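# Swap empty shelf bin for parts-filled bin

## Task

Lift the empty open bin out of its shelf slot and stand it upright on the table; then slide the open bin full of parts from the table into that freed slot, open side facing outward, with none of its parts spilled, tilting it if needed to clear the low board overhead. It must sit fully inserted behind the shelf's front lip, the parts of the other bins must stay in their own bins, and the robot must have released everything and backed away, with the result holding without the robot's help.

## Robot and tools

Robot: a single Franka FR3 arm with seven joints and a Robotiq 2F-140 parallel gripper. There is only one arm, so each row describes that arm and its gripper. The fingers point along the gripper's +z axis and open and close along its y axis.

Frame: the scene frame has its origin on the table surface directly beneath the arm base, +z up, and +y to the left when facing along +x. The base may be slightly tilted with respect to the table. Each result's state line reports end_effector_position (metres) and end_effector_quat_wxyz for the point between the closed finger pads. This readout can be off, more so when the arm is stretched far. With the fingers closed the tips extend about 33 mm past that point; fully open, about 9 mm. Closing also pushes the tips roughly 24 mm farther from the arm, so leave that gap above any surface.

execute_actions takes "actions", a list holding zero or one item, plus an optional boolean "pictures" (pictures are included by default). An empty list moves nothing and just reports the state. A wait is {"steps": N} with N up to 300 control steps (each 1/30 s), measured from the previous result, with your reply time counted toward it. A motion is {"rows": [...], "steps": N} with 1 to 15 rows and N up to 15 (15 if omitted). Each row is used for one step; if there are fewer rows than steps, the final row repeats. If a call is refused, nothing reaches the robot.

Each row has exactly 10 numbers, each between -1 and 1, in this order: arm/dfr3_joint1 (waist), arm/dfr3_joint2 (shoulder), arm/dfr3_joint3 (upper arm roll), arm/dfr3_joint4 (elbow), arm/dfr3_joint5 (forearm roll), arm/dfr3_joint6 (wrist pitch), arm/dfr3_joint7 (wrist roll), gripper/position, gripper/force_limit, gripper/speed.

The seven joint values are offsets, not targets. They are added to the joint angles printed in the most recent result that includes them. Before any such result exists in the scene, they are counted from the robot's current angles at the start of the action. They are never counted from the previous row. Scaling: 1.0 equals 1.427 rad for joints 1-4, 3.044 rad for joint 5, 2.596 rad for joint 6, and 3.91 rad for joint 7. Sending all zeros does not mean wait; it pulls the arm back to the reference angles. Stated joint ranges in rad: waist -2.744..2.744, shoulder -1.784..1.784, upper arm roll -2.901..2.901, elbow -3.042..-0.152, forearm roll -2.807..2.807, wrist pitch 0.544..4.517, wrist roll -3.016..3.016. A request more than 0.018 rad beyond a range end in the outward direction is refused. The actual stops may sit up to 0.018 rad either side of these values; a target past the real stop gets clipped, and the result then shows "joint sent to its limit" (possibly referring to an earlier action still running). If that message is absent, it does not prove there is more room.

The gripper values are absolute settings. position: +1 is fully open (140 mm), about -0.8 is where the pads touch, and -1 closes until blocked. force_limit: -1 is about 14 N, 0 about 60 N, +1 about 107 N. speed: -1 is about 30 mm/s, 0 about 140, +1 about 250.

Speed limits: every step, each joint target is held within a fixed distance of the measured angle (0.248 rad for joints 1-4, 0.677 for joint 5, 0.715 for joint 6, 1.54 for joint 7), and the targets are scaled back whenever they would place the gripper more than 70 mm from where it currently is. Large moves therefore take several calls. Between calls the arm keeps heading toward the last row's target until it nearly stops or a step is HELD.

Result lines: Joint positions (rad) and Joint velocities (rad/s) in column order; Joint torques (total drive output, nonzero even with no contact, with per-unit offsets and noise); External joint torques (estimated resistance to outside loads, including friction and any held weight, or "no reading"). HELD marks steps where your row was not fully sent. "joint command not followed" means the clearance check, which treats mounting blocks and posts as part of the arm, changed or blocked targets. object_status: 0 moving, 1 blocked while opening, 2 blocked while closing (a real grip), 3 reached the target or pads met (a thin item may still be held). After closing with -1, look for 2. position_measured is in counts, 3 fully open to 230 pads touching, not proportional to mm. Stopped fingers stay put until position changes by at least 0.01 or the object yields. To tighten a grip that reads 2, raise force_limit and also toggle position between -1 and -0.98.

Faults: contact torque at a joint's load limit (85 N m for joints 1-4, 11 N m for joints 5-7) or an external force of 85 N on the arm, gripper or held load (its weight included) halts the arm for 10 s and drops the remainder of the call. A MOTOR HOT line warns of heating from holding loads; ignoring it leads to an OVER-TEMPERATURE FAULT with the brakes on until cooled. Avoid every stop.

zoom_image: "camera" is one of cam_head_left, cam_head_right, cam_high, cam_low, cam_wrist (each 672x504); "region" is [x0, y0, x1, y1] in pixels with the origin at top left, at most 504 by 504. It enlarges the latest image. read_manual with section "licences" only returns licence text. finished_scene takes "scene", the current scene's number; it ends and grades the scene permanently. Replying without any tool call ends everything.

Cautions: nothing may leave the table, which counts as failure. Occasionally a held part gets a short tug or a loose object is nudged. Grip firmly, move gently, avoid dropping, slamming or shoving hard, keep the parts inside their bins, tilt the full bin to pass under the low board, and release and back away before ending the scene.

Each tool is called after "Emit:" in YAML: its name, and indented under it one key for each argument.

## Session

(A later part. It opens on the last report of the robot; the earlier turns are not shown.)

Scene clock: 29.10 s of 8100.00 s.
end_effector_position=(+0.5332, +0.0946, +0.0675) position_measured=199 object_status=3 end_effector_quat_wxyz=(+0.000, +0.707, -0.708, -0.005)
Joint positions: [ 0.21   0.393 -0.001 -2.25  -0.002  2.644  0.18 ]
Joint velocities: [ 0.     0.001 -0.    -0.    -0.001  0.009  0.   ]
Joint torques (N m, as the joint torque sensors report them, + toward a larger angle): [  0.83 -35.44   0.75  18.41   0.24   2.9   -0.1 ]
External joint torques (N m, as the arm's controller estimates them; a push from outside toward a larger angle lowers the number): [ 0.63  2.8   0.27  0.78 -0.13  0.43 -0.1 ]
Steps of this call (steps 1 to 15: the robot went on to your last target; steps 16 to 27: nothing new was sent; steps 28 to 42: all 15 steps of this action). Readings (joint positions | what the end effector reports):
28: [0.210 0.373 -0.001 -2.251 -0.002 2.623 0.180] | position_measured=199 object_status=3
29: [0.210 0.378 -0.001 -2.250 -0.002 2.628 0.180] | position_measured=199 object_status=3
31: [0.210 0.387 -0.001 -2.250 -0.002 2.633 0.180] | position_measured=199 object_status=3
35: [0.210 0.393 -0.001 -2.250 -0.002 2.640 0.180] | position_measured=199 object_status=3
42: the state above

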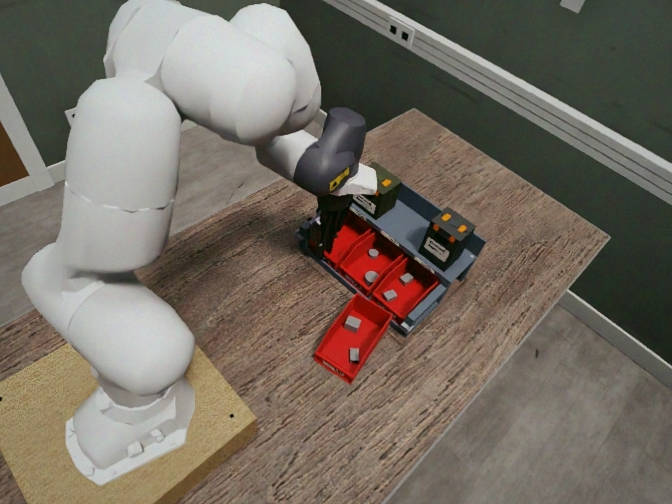

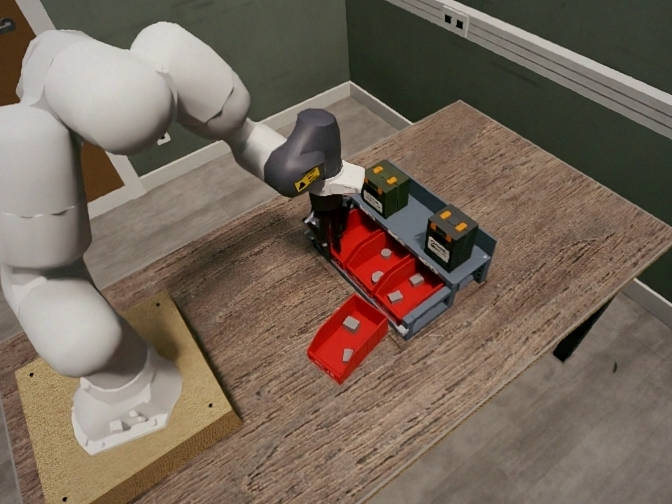

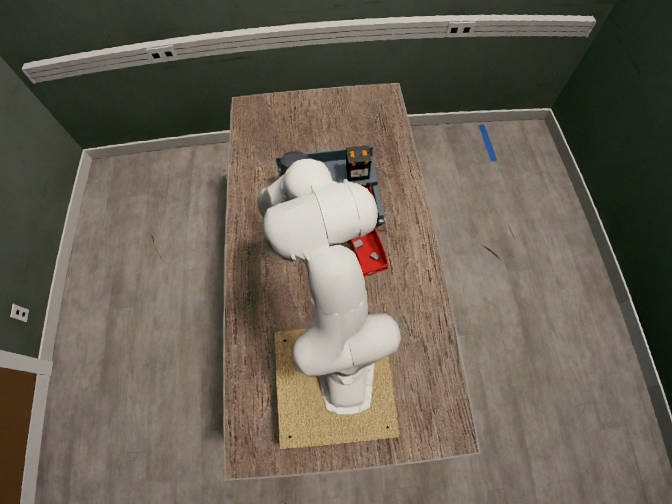

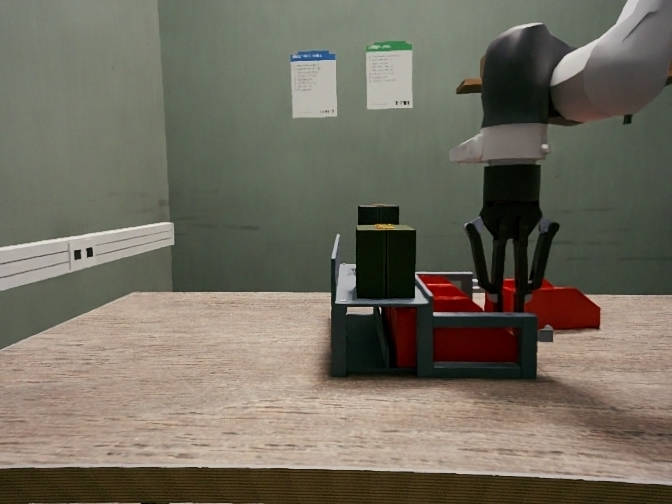

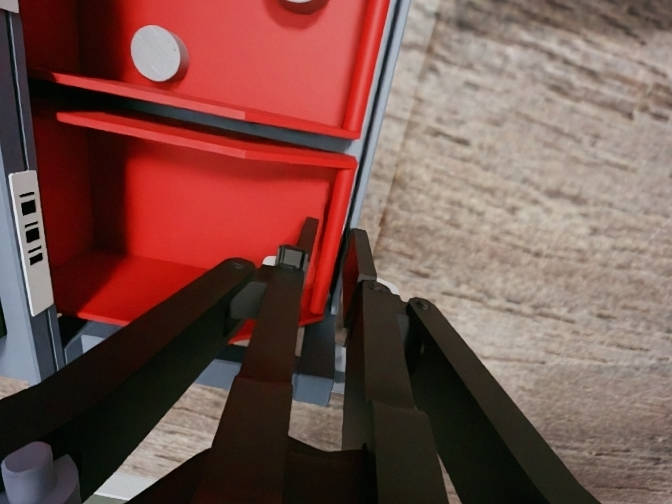

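Emit:
execute_actions:
  actions:
    - {"rows":[[0,0.01,0,0.001,0,0.006,0,-0.62,0,0]],"steps":15}
  pictures: false

Emit:
execute_actions:
  actions:
    - {"rows":[[0,0,0,0,0,0,0,-1,0.6,-0.5]],"steps":15}

Emit:
zoom_image:
  camera: "cam_head_left"
  region: [270, 170, 410, 300]

Scene clock: 31.10 s of 8100.00 s.
end_effector_position=(+0.5333, +0.0947, +0.0623) position_measured=208 object_status=3 end_effector_quat_wxyz=(-0.000, +0.707, -0.708, -0.005)
Joint positions: [ 0.21   0.405 -0.001 -2.249 -0.002  2.657  0.18 ]
Joint velocities: [ 0.    -0.     0.    -0.001  0.001  0.004  0.001]
Joint torques (N m, as the joint torque sensors report them, + toward a larger angle): [  0.72 -36.12  -0.43  18.66   0.36   3.02  -0.03]
External joint torques (N m, as the arm's controller estimates them; a push from outside toward a larger angle lowers the number): [ 0.33  2.28 -1.09  1.22  0.01  0.54 -0.03]
Steps of this call (steps 1 to 15: the robot went on to your last target; steps 16 to 45: nothing new was sent; steps 46 to 60: all 15 steps of this action). Readings (joint positions | what the end effector reports):
46: [0.210 0.394 -0.001 -2.250 -0.002 2.648 0.180] | position_measured=199 object_status=0
47: [0.210 0.397 -0.001 -2.249 -0.002 2.650 0.180] | position_measured=204 object_status=0
49: [0.210 0.402 -0.001 -2.249 -0.002 2.652 0.180] | position_measured=208 object_status=0
53: [0.210 0.405 -0.001 -2.249 -0.002 2.655 0.180] | position_measured=208 object_status=0
60: the state above

Scene clock: 31.60 s of 8100.00 s.
end_effector_position=(+0.5335, +0.0947, +0.0626) position_measured=223 object_status=0 end_effector_quat_wxyz=(-0.000, +0.707, -0.708, -0.004)
Joint positions: [ 0.21   0.405 -0.001 -2.249 -0.002  2.657  0.18 ]
Joint velocities: [-0.002  0.001  0.     0.001  0.001  0.     0.002]
Joint torques (N m, as the joint torque sensors report them, + toward a larger angle): [  1.29 -36.64   0.19  17.83   0.3    2.62  -0.02]
External joint torques (N m, as the arm's controller estimates them; a push from outside toward a larger angle lowers the number): [ 1.01  1.88 -0.38  0.28 -0.06  0.12 -0.02]
Steps of this call (steps 1 to 15: all 15 steps of this action). Readings (joint positions | what the end effector reports):
1: [0.210 0.405 -0.001 -2.249 -0.002 2.657 0.180] | position_measured=208 object_status=0
2: [0.210 0.405 -0.001 -2.249 -0.002 2.657 0.180] | position_measured=211 object_status=0
4: [0.210 0.405 -0.001 -2.249 -0.002 2.657 0.180] | position_measured=220 object_status=0
8: [0.210 0.405 -0.001 -2.249 -0.002 2.657 0.180] | position_measured=220 object_status=0
15: the state above

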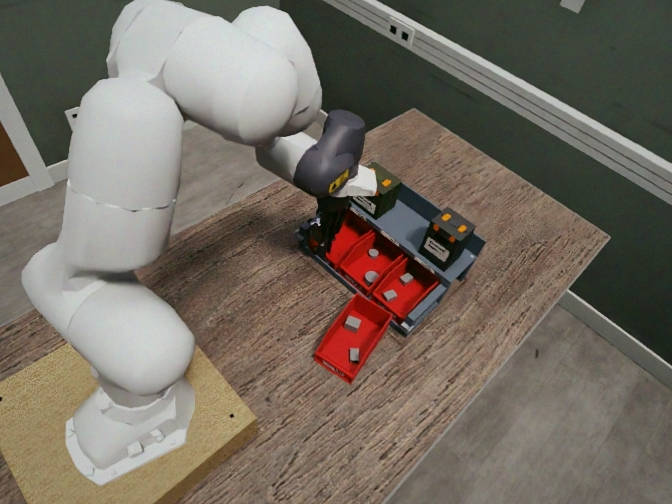

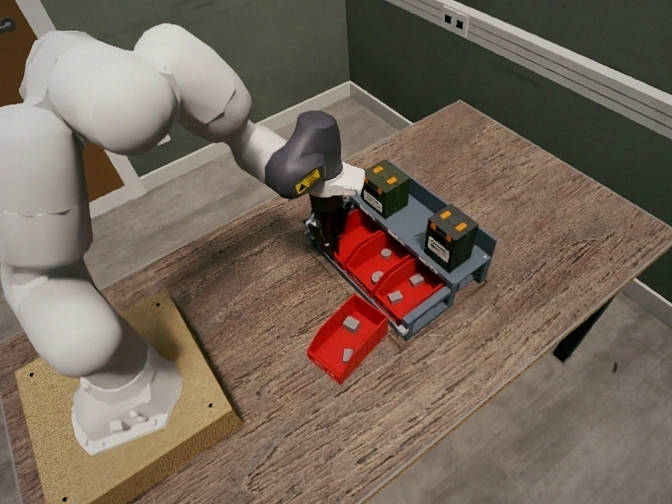

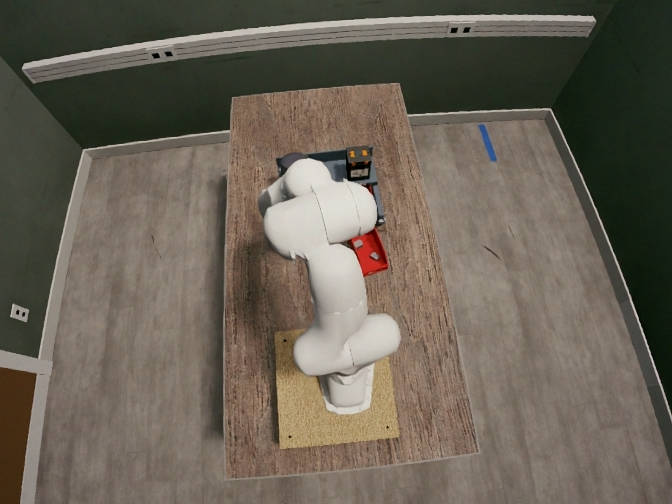

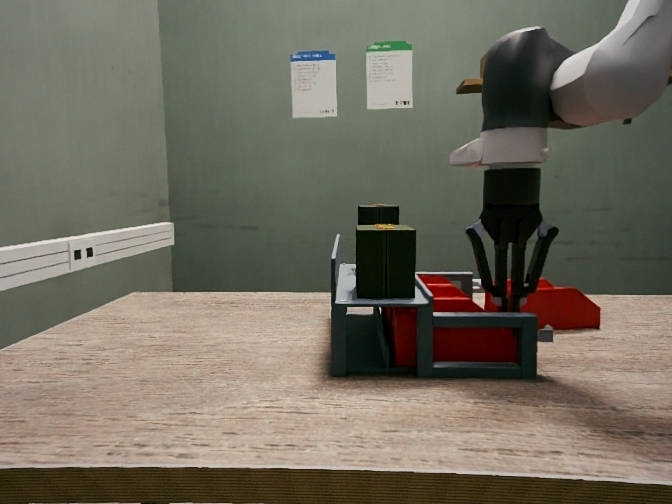

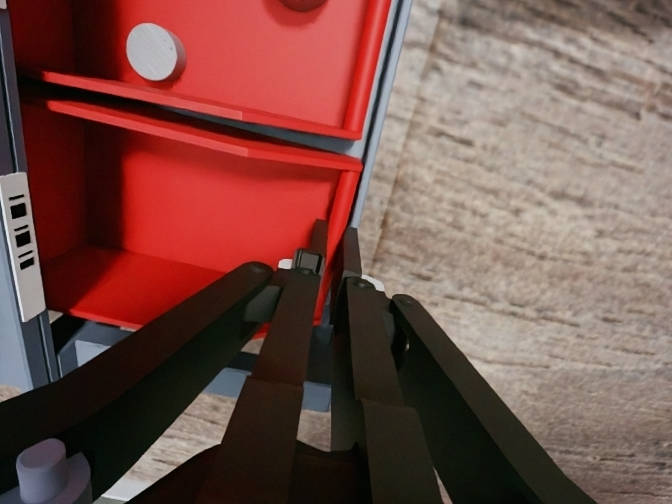

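Region (270, 170, 410, 300) of cam_head_left's 672x504 image, scaled by 3.600, with more detail than that image has; it fills the top 468 rows of this view, and the rest is white.

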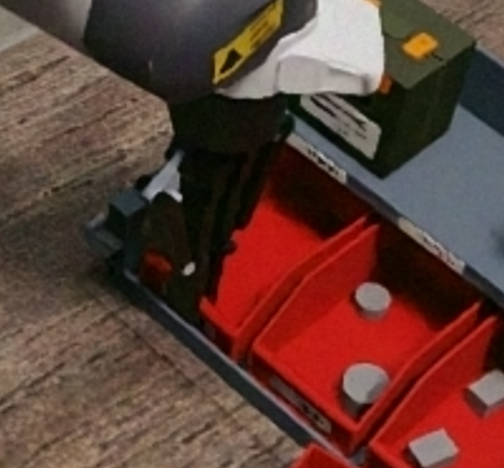

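Emit:
execute_actions:
  actions:
    - {"rows":[[0,0.001,0,0.005,0,-0.012,-0.003,-1,0.6,-0.5],[0,0.002,0,0.01,0,-0.018,-0.006,-1,0.6,-0.5],[0,0.002,0,0.015,0,-0.024,-0.009,-1,0.6,-0.5],[0,0.003,0,0.02,0,-0.029,-0.013,-1,0.6,-0.5],[0,0.004,0,0.025,0,-0.034,-0.013,-1,0.6,-0.5],[0,0.004,0,0.03,0,-0.038,-0.013,-1,0.6,-0.5],[0,0.005,0,0.035,0,-0.042,-0.013,-1,0.6,-0.5],[0,0.006,0,0.04,0,-0.0465,-0.013,-1,0.6,-0.5],[0,0.006,0,0.045,0,-0.0465,-0.013,-1,0.6,-0.5],[0,0.007,0,0.05,0,-0.0465,-0.013,-1,0.6,-0.5]],"steps":15}
  pictures: false

Emit:
execute_actions:
  actions:
    - {"steps":15}
  pictures: false

Emit:
execute_actions:
  actions:
    - {"rows":[[0,0.001,0,0.005,0,-0.012,0,-1,0.6,-0.5],[0,0.002,0,0.01,0,-0.018,0,-1,0.6,-0.5],[0,0.002,0,0.015,0,-0.024,0,-1,0.6,-0.5],[0,0.003,0,0.02,0,-0.029,0,-1,0.6,-0.5],[0,0.004,0,0.025,0,-0.034,0,-1,0.6,-0.5],[0,0.004,0,0.03,0,-0.038,0,-1,0.6,-0.5],[0,0.005,0,0.035,0,-0.042,0,-1,0.6,-0.5],[0,0.006,0,0.04,0,-0.0465,0,-1,0.6,-0.5],[0,0.006,0,0.045,0,-0.0465,0,-1,0.6,-0.5],[0,0.007,0,0.05,0,-0.0465,0,-1,0.6,-0.5]],"steps":15}
  pictures: false

Emit:
execute_actions:
  actions:
    - {"steps":15}

Emit:
zoom_image:
  camera: "cam_low"
  region: [330, 240, 620, 400]

Scene clock: 36.60 s of 8100.00 s.
end_effector_position=(+0.5382, +0.0954, +0.0731) position_measured=223 object_status=2 end_effector_quat_wxyz=(+0.018, +0.718, -0.695, -0.018)
Joint positions: [ 0.21   0.412 -0.001 -2.182 -0.002  2.551  0.146]
Joint velocities: [ 0.001  0.006  0.     0.021 -0.001 -0.077 -0.037]
Joint torques (N m, as the joint torque sensors report them, + toward a larger angle): [  0.64 -36.25   1.02  20.48   0.44   2.3   -0.21]
External joint torques (N m, as the arm's controller estimates them; a push from outside toward a larger angle lowers the number): [ 0.24  2.77  0.34  2.54  0.04 -0.02 -0.21]
Steps of this call (steps 1 to 15: the robot went on to your last target; steps 16 to 90: nothing new was sent; then 1.50 s passed at rest; steps 91 to 105: all 15 steps of this action). Readings (joint positions | what the end effector reports):
91: [0.210 0.405 -0.001 -2.248 -0.002 2.653 0.179] | position_measured=223 object_status=2
92: [0.210 0.405 -0.001 -2.246 -0.002 2.646 0.178] | position_measured=223 object_status=2
94: [0.210 0.406 -0.001 -2.236 -0.002 2.629 0.171] | position_measured=223 object_status=2
98: [0.210 0.409 -0.001 -2.210 -0.002 2.588 0.159] | position_measured=223 object_status=2
105: the state above

Scene clock: 37.10 s of 8100.00 s.
end_effector_position=(+0.5351, +0.0948, +0.0722) position_measured=223 object_status=2 end_effector_quat_wxyz=(+0.023, +0.721, -0.692, -0.021)
Joint positions: [ 0.21   0.413 -0.001 -2.18  -0.002  2.539  0.137]
Joint velocities: [-0.001  0.    -0.001 -0.    -0.001 -0.003 -0.007]
Joint torques (N m, as the joint torque sensors report them, + toward a larger angle): [  1.   -36.96   1.2   20.29   0.26   2.05  -0.39]
External joint torques (N m, as the arm's controller estimates them; a push from outside toward a larger angle lowers the number): [ 0.7   2.39  0.62  2.08 -0.15 -0.28 -0.4 ]
Steps of this call (steps 1 to 15: the robot went on to your last target). Readings (joint positions | what the end effector reports):
1: [0.210 0.412 -0.001 -2.181 -0.002 2.548 0.145] | position_measured=223 object_status=2
2: [0.210 0.412 -0.001 -2.181 -0.002 2.546 0.144] | position_measured=223 object_status=2
4: [0.210 0.413 -0.001 -2.181 -0.002 2.543 0.142] | position_measured=223 object_status=2
8: [0.210 0.413 -0.001 -2.181 -0.002 2.541 0.139] | position_measured=223 object_status=2
15: the state above

Scene clock: 37.60 s of 8100.00 s.
end_effector_position=(+0.5386, +0.0953, +0.0845) position_measured=223 object_status=2 end_effector_quat_wxyz=(+0.042, +0.720, -0.691, -0.035)
Joint positions: [ 0.21   0.42  -0.001 -2.113 -0.002  2.433  0.137]
Joint velocities: [-0.001  0.004 -0.001  0.021 -0.    -0.077  0.001]
Joint torques (N m, as the joint torque sensors report them, + toward a larger angle): [  0.16 -37.92  -0.3   20.26   0.42   2.09  -0.02]
External joint torques (N m, as the arm's controller estimates them; a push from outside toward a larger angle lowers the number): [-0.23  1.97 -0.97  1.69 -0.02 -0.06 -0.03]
Steps of this call (steps 1 to 15: all 15 steps of this action). Readings (joint positions | what the end effector reports):
1: [0.210 0.413 -0.001 -2.179 -0.002 2.535 0.137] | position_measured=223 object_status=2
2: [0.210 0.413 -0.001 -2.177 -0.002 2.528 0.137] | position_measured=223 object_status=2
4: [0.210 0.414 -0.001 -2.167 -0.002 2.511 0.137] | position_measured=223 object_status=2
8: [0.210 0.417 -0.001 -2.141 -0.002 2.470 0.137] | position_measured=223 object_status=2
15: the state above

Scene clock: 38.10 s of 8100.00 s.
end_effector_position=(+0.5348, +0.0946, +0.0835) position_measured=223 object_status=2 end_effector_quat_wxyz=(+0.047, +0.720, -0.691, -0.038)
Joint positions: [ 0.21   0.422 -0.001 -2.112 -0.002  2.42   0.137]
Joint velocities: [ 0.001  0.002  0.001 -0.001  0.002 -0.002 -0.001]
Joint torques (N m, as the joint torque sensors report them, + toward a larger angle): [  1.18 -38.46   0.56  21.3    0.46   2.22  -0.13]
External joint torques (N m, as the arm's controller estimates them; a push from outside toward a larger angle lowers the number): [ 0.74  1.87 -0.15  2.37  0.01  0.05 -0.14]
Steps of this call (steps 1 to 15: the robot went on to your last target). Readings (joint positions | what the end effector reports):
1: [0.210 0.420 -0.001 -2.113 -0.002 2.430 0.137] | position_measured=223 object_status=2
2: [0.210 0.421 -0.001 -2.112 -0.002 2.429 0.137] | position_measured=223 object_status=2
4: [0.210 0.421 -0.001 -2.112 -0.002 2.426 0.137] | position_measured=223 object_status=2
8: [0.210 0.422 -0.001 -2.112 -0.002 2.422 0.137] | position_measured=223 object_status=2
15: the state above

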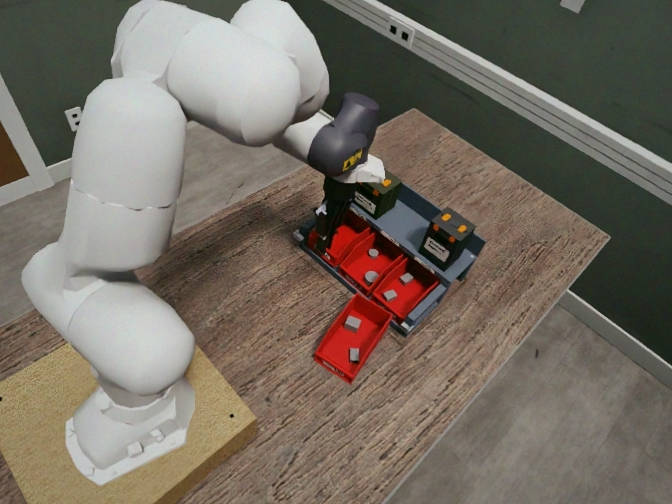

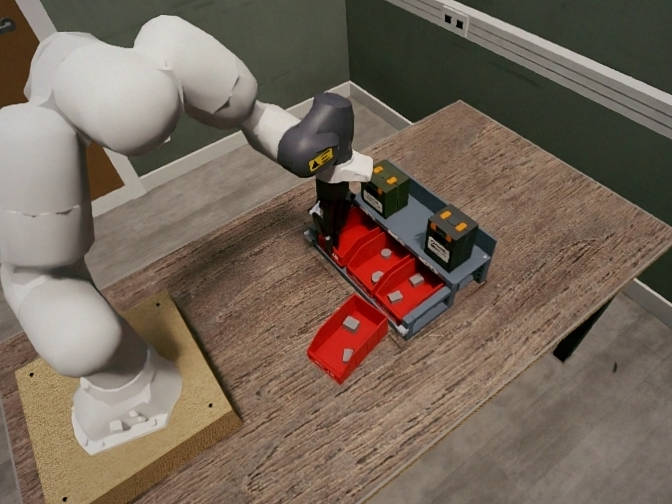

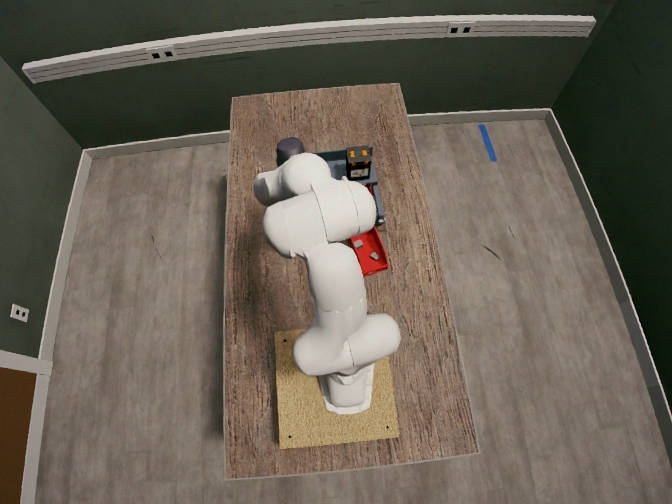

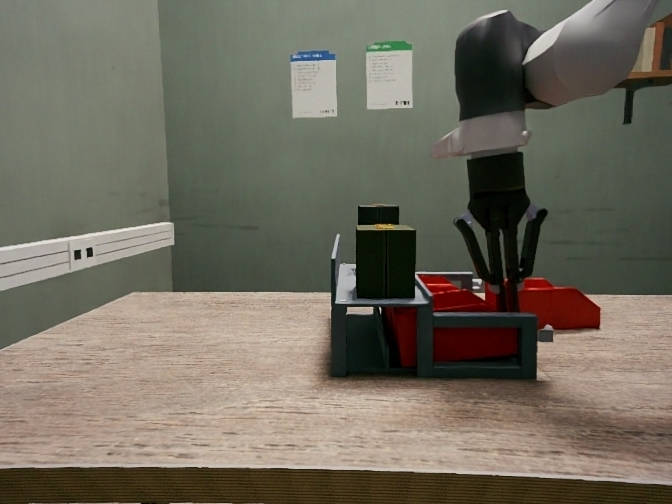

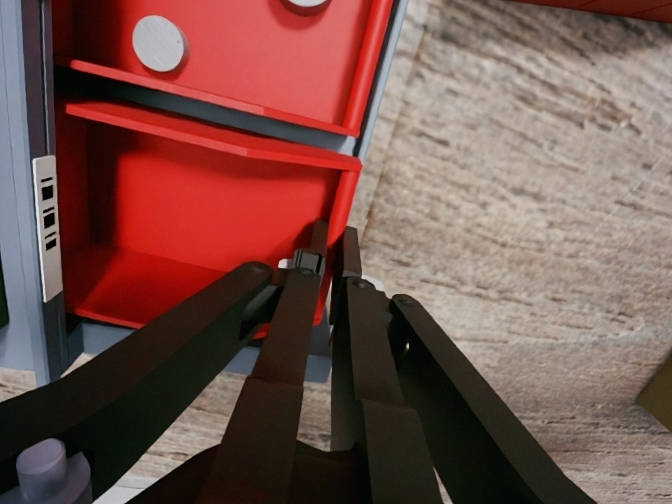

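Region (330, 240, 620, 400) of cam_low's 672x504 image, scaled by 1.738, with more detail than that image has; it fills the top 278 rows of this view, and the rest is white.

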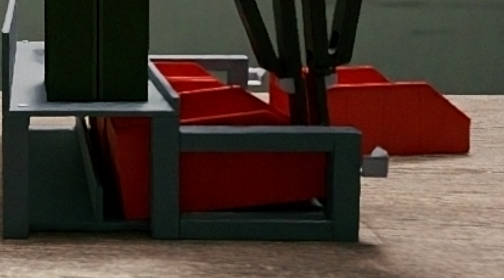

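Emit:
execute_actions:
  actions:
    - {"rows":[[0.001,-0.0085,0,-0.013,0,0.005,0.002,-1,0.6,-0.5],[0.002,-0.017,0,-0.026,0,0.008,0.004,-1,0.6,-0.5],[0.003,-0.0255,0,-0.039,0,0.011,0.004,-1,0.6,-0.5],[0.004,-0.034,0,-0.052,0,0.014,0.005,-1,0.6,-0.5],[0.005,-0.0425,0,-0.065,0,0.017,0.005,-1,0.6,-0.5],[0.006,-0.051,0,-0.078,0,0.02,0.005,-1,0.6,-0.5],[0.007,-0.0595,0,-0.09,0,0.022,0.005,-1,0.6,-0.5],[0.008,-0.068,0,-0.103,0,0.025,0.005,-1,0.6,-0.5],[0.009,-0.0765,0,-0.116,0,0.027,0.005,-1,0.6,-0.5],[0.01,-0.085,0,-0.129,0,0.029,0.005,-1,0.6,-0.5],[0.011,-0.0935,0,-0.142,0,0.029,0.005,-1,0.6,-0.5],[0.012,-0.102,0,-0.155,0,0.029,0.005,-1,0.6,-0.5]],"steps":15}
  pictures: false

Emit:
execute_actions:
  actions:
    - {"steps":15}

Scene clock: 41.93 s of 8100.00 s.
end_effector_position=(+0.4733, +0.0911, +0.0881) position_measured=223 object_status=2 end_effector_quat_wxyz=(+0.052, +0.722, -0.689, -0.042)
Joint positions: [ 0.225  0.287 -0.001 -2.321 -0.002  2.481  0.148]
Joint velocities: [ 0.014 -0.092  0.    -0.15  -0.     0.056  0.012]
Joint torques (N m, as the joint torque sensors report them, + toward a larger angle): [  1.88 -37.42   0.37  18.15   0.43   3.05   0.09]
External joint torques (N m, as the arm's controller estimates them; a push from outside toward a larger angle lowers the number): [ 1.94 -2.96  0.28 -0.65 -0.01  0.75  0.08]
Steps of this call (steps 1 to 15: the robot went on to your last target; steps 16 to 90: nothing new was sent; then 0.33 s passed at rest; steps 91 to 105: all 15 steps of this action). Readings (joint positions | what the end effector reports):
91: [0.210 0.420 -0.001 -2.115 -0.002 2.422 0.137] | position_measured=223 object_status=2
92: [0.210 0.415 -0.001 -2.124 -0.002 2.425 0.138] | position_measured=223 object_status=2
94: [0.211 0.399 -0.001 -2.151 -0.002 2.433 0.140] | position_measured=223 object_status=2
98: [0.216 0.355 -0.001 -2.218 -0.002 2.454 0.144] | position_measured=223 object_status=2
105: the state above

Scene clock: 42.43 s of 8100.00 s.
end_effector_position=(+0.4724, +0.0911, +0.0884) position_measured=223 object_status=2 end_effector_quat_wxyz=(+0.050, +0.721, -0.690, -0.040)
Joint positions: [ 0.226  0.28  -0.001 -2.332 -0.002  2.492  0.15 ]
Joint velocities: [ 0.003 -0.    -0.    -0.002  0.     0.004  0.001]
Joint torques (N m, as the joint torque sensors report them, + toward a larger angle): [  1.81 -35.97   0.19  17.81   0.44   2.89   0.42]
External joint torques (N m, as the arm's controller estimates them; a push from outside toward a larger angle lowers the number): [ 1.36 -0.97 -0.45  0.08  0.06  0.75  0.41]
Steps of this call (steps 1 to 15: the robot went on to your last target). Readings (joint positions | what the end effector reports):
1: [0.226 0.284 -0.001 -2.325 -0.002 2.483 0.148] | position_measured=223 object_status=2
2: [0.226 0.283 -0.001 -2.327 -0.002 2.485 0.148] | position_measured=223 object_status=2
4: [0.226 0.281 -0.001 -2.330 -0.002 2.487 0.149] | position_measured=223 object_status=2
8: [0.226 0.280 -0.001 -2.331 -0.002 2.490 0.149] | position_measured=223 object_status=2
15: the state above

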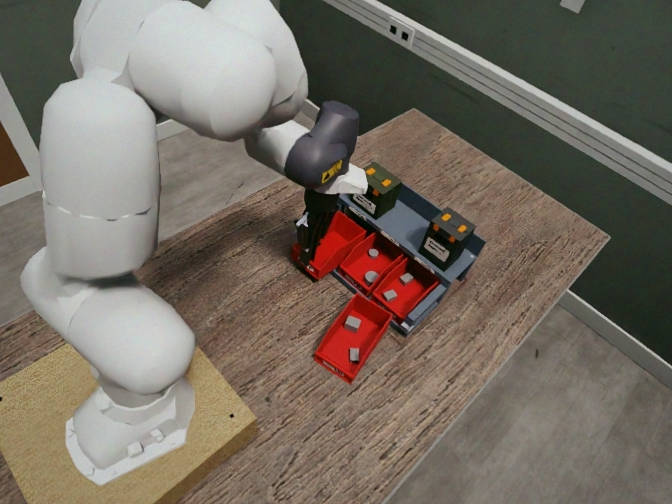

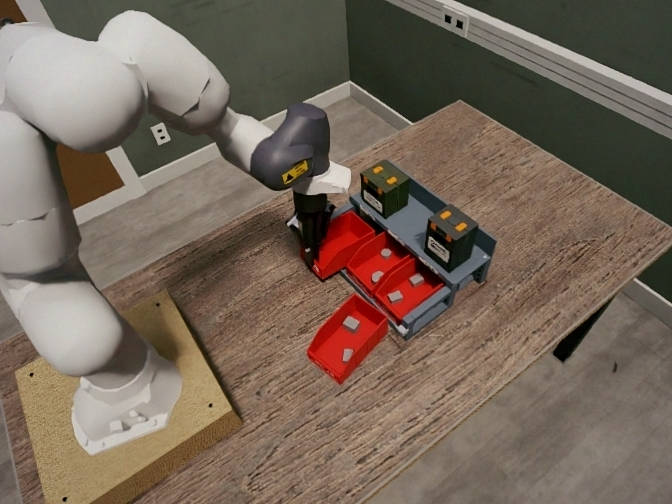

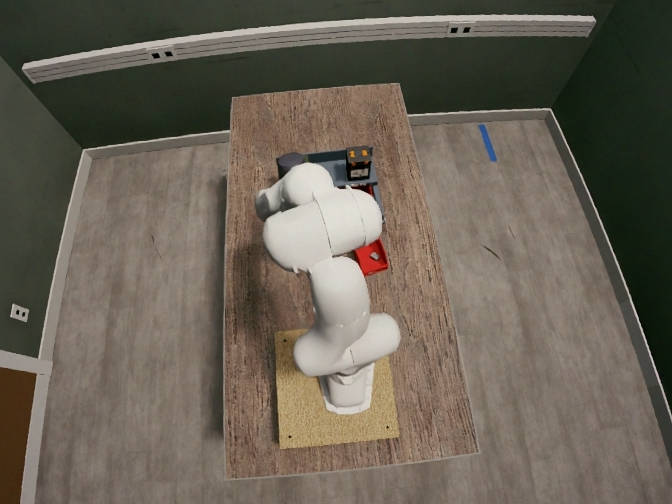

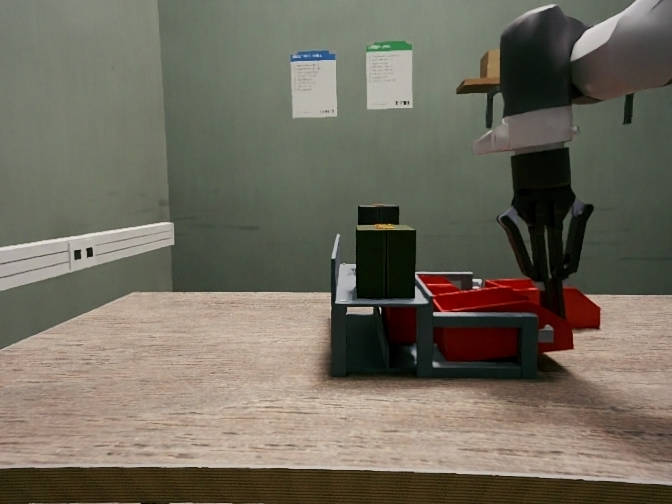

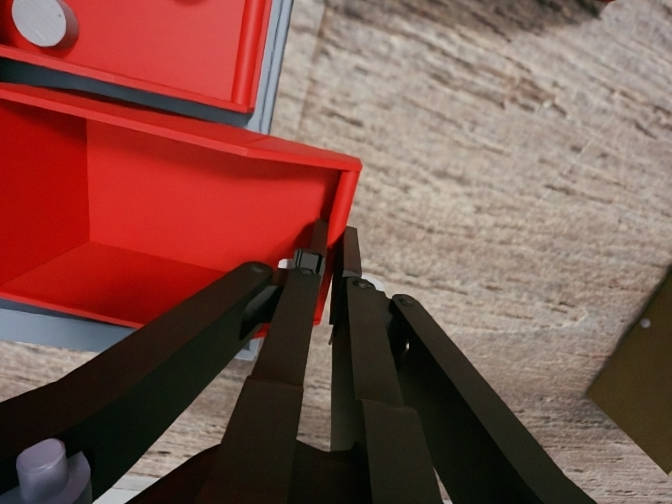

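Emit:
execute_actions:
  actions:
    - {"rows":[[0,-0.03,0,0,0,-0.03,0,-1,0.6,-0.5],[0,-0.06,0,0,0,-0.05,0,-1,0.6,-0.5],[0,-0.09,0,0,0,-0.069,0,-1,0.6,-0.5],[0,-0.126,0,0,0,-0.069,0,-1,0.6,-0.5]],"steps":15}
  pictures: false

Emit:
execute_actions:
  actions:
    - {"rows":[[0.285,-0.306,0,-0.404,0,0.098,0.115,-1,0.6,-0.5]],"steps":15}
  pictures: false

Emit:
execute_actions:
  actions:
    - {"steps":45}

Scene clock: 46.03 s of 8100.00 s.
end_effector_position=(+0.4735, +0.0905, +0.1676) position_measured=223 object_status=2 end_effector_quat_wxyz=(+0.043, +0.721, -0.691, -0.035)
Joint positions: [ 0.226  0.099 -0.001 -2.33  -0.002  2.326  0.151]
Joint velocities: [ 0.001  0.003  0.001 -0.009 -0.    -0.078  0.002]
Joint torques (N m, as the joint torque sensors report them, + toward a larger angle): [ -0.09 -30.23   0.34  21.1    0.48   2.25  -0.06]
External joint torques (N m, as the arm's controller estimates them; a push from outside toward a larger angle lowers the number): [-0.48  1.85 -0.11  0.41 -0.04 -0.02 -0.07]
Steps of this call (steps 1 to 15: the robot went on to your last target; steps 16 to 90: nothing new was sent; then 0.10 s passed at rest; steps 91 to 105: all 15 steps of this action). Readings (joint positions | what the end effector reports):
91: [0.226 0.275 -0.001 -2.333 -0.002 2.481 0.151] | position_measured=223 object_status=2
92: [0.226 0.261 -0.001 -2.335 -0.002 2.461 0.151] | position_measured=223 object_status=2
94: [0.226 0.205 -0.001 -2.340 -0.002 2.410 0.151] | position_measured=223 object_status=2
98: [0.226 0.109 -0.001 -2.328 -0.002 2.361 0.151] | position_measured=223 object_status=2
105: the state above

Scene clock: 46.53 s of 8100.00 s.
end_effector_position=(+0.2764, +0.1866, +0.1526) position_measured=223 object_status=2 end_effector_quat_wxyz=(+0.013, +0.752, -0.659, -0.008)
Joint positions: [ 0.628 -0.326  0.003 -2.898 -0.002  2.547  0.467]
Joint velocities: [ 0.04  -0.078 -0.031 -0.146  0.001  0.154  0.422]
Joint torques (N m, as the joint torque sensors report them, + toward a larger angle): [  1.41 -16.75  -2.19  21.45   0.39   3.76   0.25]
External joint torques (N m, as the arm's controller estimates them; a push from outside toward a larger angle lowers the number): [ 1.57 -0.55 -1.83 -0.17 -0.12  0.9   0.25]
Steps of this call (steps 1 to 15: all 15 steps of this action). Readings (joint positions | what the end effector reports):
1: [0.248 0.078 -0.014 -2.361 -0.002 2.349 0.171] | position_measured=223 object_status=2
2: [0.282 0.039 -0.019 -2.406 -0.002 2.369 0.195] | position_measured=223 object_status=2
4: [0.363 -0.042 -0.016 -2.488 -0.002 2.408 0.239] | position_measured=223 object_status=2
8: [0.537 -0.229 0.000 -2.686 -0.002 2.481 0.328] | position_measured=223 object_status=2
15: the state above

Scene clock: 48.03 s of 8100.00 s.
end_effector_position=(+0.2824, +0.1910, +0.1552) position_measured=223 object_status=2 end_effector_quat_wxyz=(-0.002, +0.709, -0.705, -0.005)
Joint positions: [ 0.631 -0.334  0.    -2.905 -0.002  2.577  0.594]
Joint velocities: [ 0.    -0.001 -0.     0.001  0.001  0.     0.003]
Joint torques (N m, as the joint torque sensors report them, + toward a larger angle): [  1.13 -16.33  -0.84  18.51   0.36   3.12   0.17]
External joint torques (N m, as the arm's controller estimates them; a push from outside toward a larger angle lowers the number): [ 0.96 -1.36 -0.77 -0.31 -0.06  0.65  0.17]
Steps of this call (steps 1 to 45: the robot went on to your last target). Readings (joint positions | what the end effector reports):
1: [0.629 -0.328 0.002 -2.901 -0.002 2.551 0.480] | position_measured=223 object_status=2
2: [0.629 -0.330 0.002 -2.903 -0.002 2.556 0.492] | position_measured=223 object_status=2
4: [0.630 -0.332 0.001 -2.904 -0.002 2.563 0.512] | position_measured=223 object_status=2
8: [0.630 -0.334 0.000 -2.905 -0.002 2.570 0.542] | position_measured=223 object_status=2
45: the state above
The arm was judged still, so your last target was given up. Only a new action makes it travel on or press farther. Fingers that are still opening or closing keep moving.

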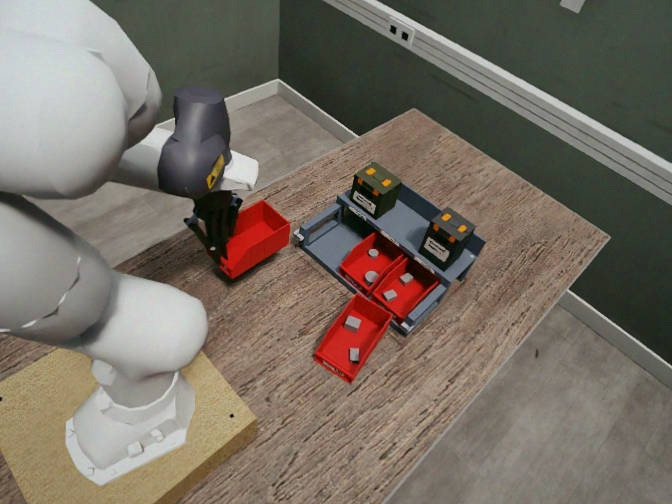

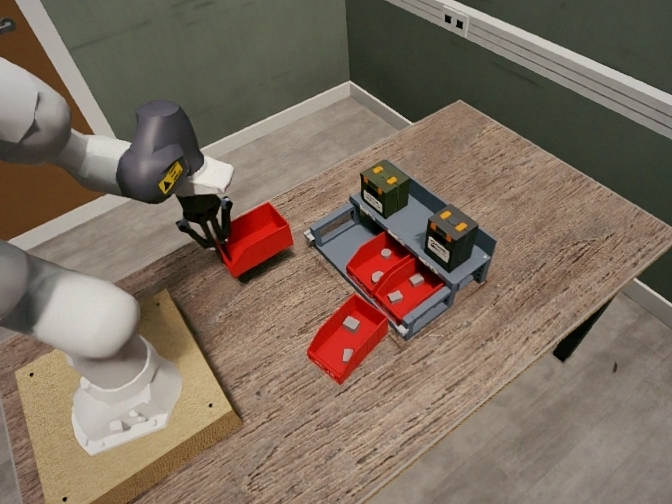

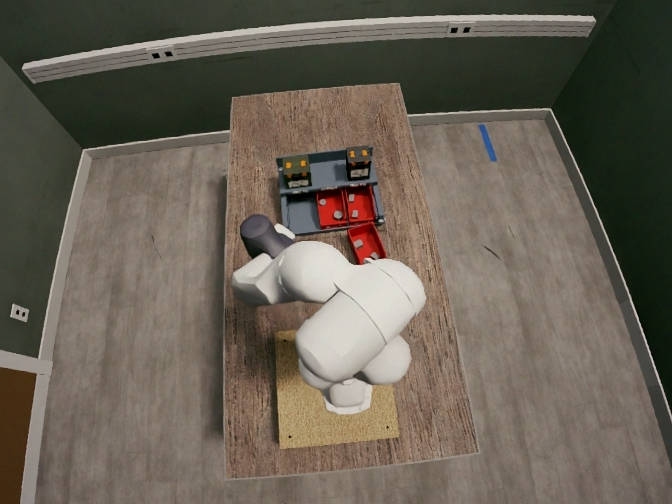

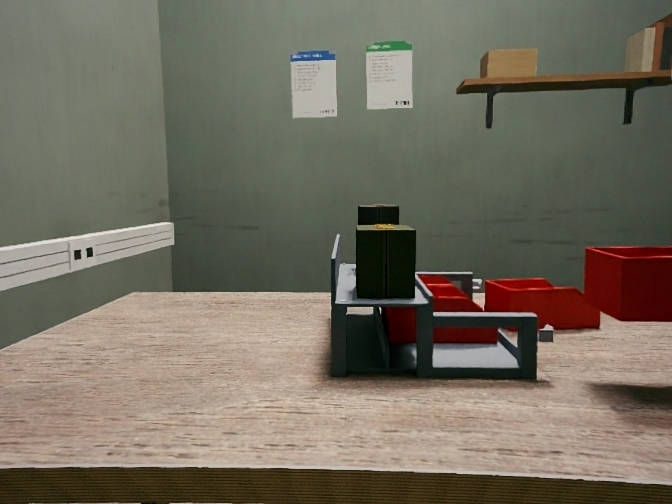

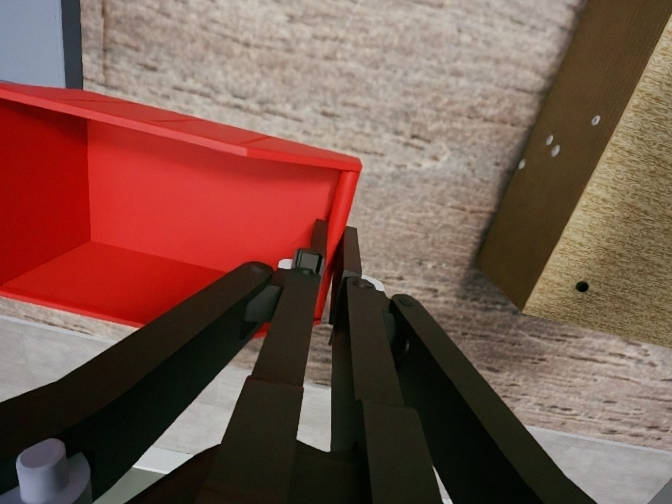

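Lower with q2 +0.34, q6 likewise (ramped).

Emit:
execute_actions:
  actions:
    - {"rows":[[0,0.02,0,0,0,0.03,0,-1,0.6,-0.5],[0,0.04,0,0,0,0.045,0,-1,0.6,-0.5],[0,0.06,0,0,0,0.06,0,-1,0.6,-0.5],[0,0.08,0,0,0,0.072,0,-1,0.6,-0.5],[0,0.10,0,0,0,0.084,0,-1,0.6,-0.5],[0,0.12,0,0,0,0.096,0,-1,0.6,-0.5],[0,0.14,0,0,0,0.108,0,-1,0.6,-0.5],[0,0.16,0,0,0,0.12,0,-1,0.6,-0.5],[0,0.18,0,0,0,0.13,0,-1,0.6,-0.5],[0,0.20,0,0,0,0.13,0,-1,0.6,-0.5],[0,0.22,0,0,0,0.13,0,-1,0.6,-0.5],[0,0.238,0,0,0,0.13,0,-1,0.6,-0.5]],"steps":15}
  pictures: false

Emit:
execute_actions:
  actions:
    - {"steps":25}

Scene clock: 50.53 s of 8100.00 s.
end_effector_position=(+0.2728, +0.1859, +0.0688) position_measured=223 object_status=2 end_effector_quat_wxyz=(+0.016, +0.709, -0.705, -0.009)
Joint positions: [ 0.631 -0.007  0.    -2.907 -0.002  2.869  0.595]
Joint velocities: [ 0.     0.239 -0.001 -0.017 -0.002  0.214 -0.002]
Joint torques (N m, as the joint torque sensors report them, + toward a larger angle): [  0.24 -23.67  -0.09  15.45   0.09   3.9   -0.08]
External joint torques (N m, as the arm's controller estimates them; a push from outside toward a larger angle lowers the number): [-0.03  2.16 -0.36 -0.69 -0.05  0.87 -0.08]
Steps of this call (steps 1 to 60: nothing new was sent; steps 61 to 75: all 15 steps of this action). Readings (joint positions | what the end effector reports):
61: [0.631 -0.330 0.000 -2.905 -0.002 2.587 0.595] | position_measured=223 object_status=2
62: [0.631 -0.318 0.000 -2.905 -0.002 2.605 0.595] | position_measured=223 object_status=2
64: [0.631 -0.278 0.000 -2.904 -0.002 2.650 0.595] | position_measured=223 object_status=2
68: [0.631 -0.170 0.000 -2.904 -0.002 2.754 0.595] | position_measured=223 object_status=2
75: the state above

Scene clock: 51.37 s of 8100.00 s.
end_effector_position=(+0.2802, +0.1910, +0.0684) position_measured=223 object_status=2 end_effector_quat_wxyz=(+0.001, +0.709, -0.705, -0.006)
Joint positions: [ 0.631  0.004  0.    -2.907 -0.002  2.91   0.595]
Joint velocities: [-0.001  0.001 -0.001 -0.     0.     0.002  0.   ]
Joint torques (N m, as the joint torque sensors report them, + toward a larger angle): [ -0.16 -18.48  -0.08  15.52   0.1    3.    -0.02]
External joint torques (N m, as the arm's controller estimates them; a push from outside toward a larger angle lowers the number): [-0.36  2.47 -0.27  2.57 -0.06  0.54 -0.02]
Steps of this call (steps 1 to 25: the robot went on to your last target). Readings (joint positions | what the end effector reports):
1: [0.631 -0.001 0.000 -2.907 -0.002 2.876 0.595] | position_measured=223 object_status=2
2: [0.631 0.002 0.000 -2.907 -0.002 2.882 0.595] | position_measured=223 object_status=2
4: [0.631 0.003 0.000 -2.907 -0.002 2.891 0.595] | position_measured=223 object_status=2
8: [0.631 0.004 0.000 -2.907 -0.002 2.902 0.595] | position_measured=223 object_status=2
25: the state above

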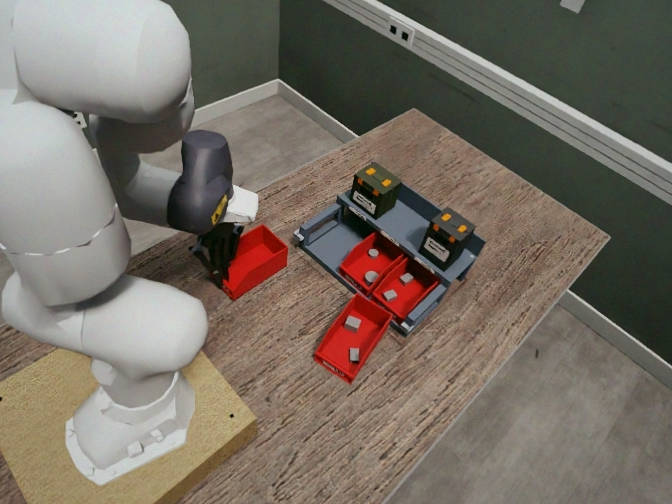

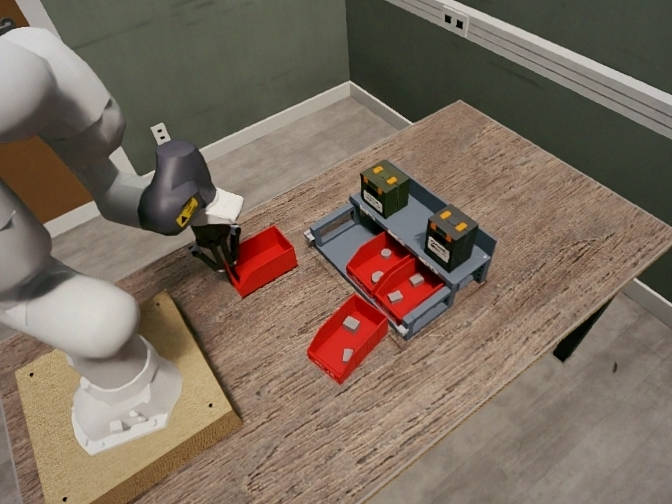

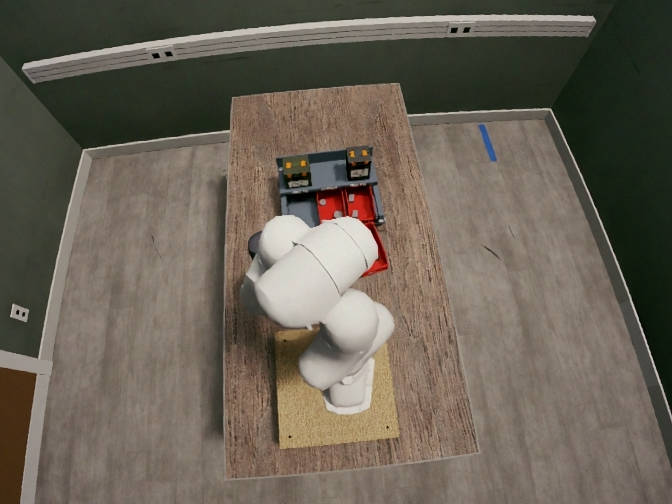

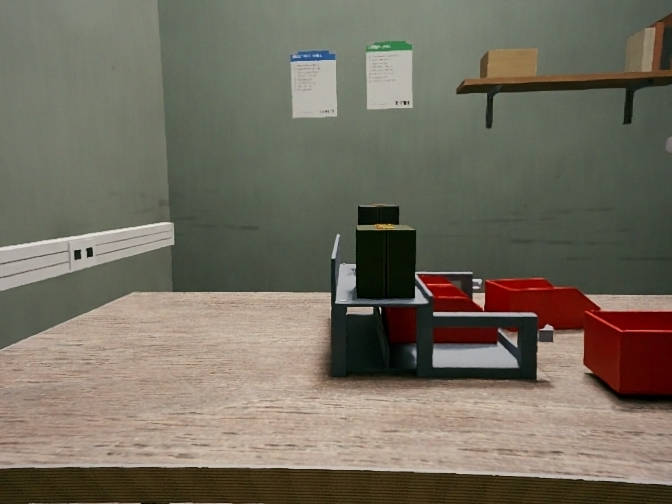

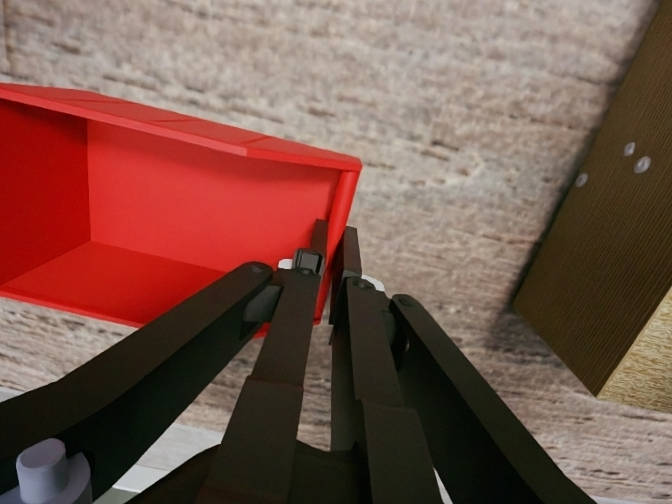

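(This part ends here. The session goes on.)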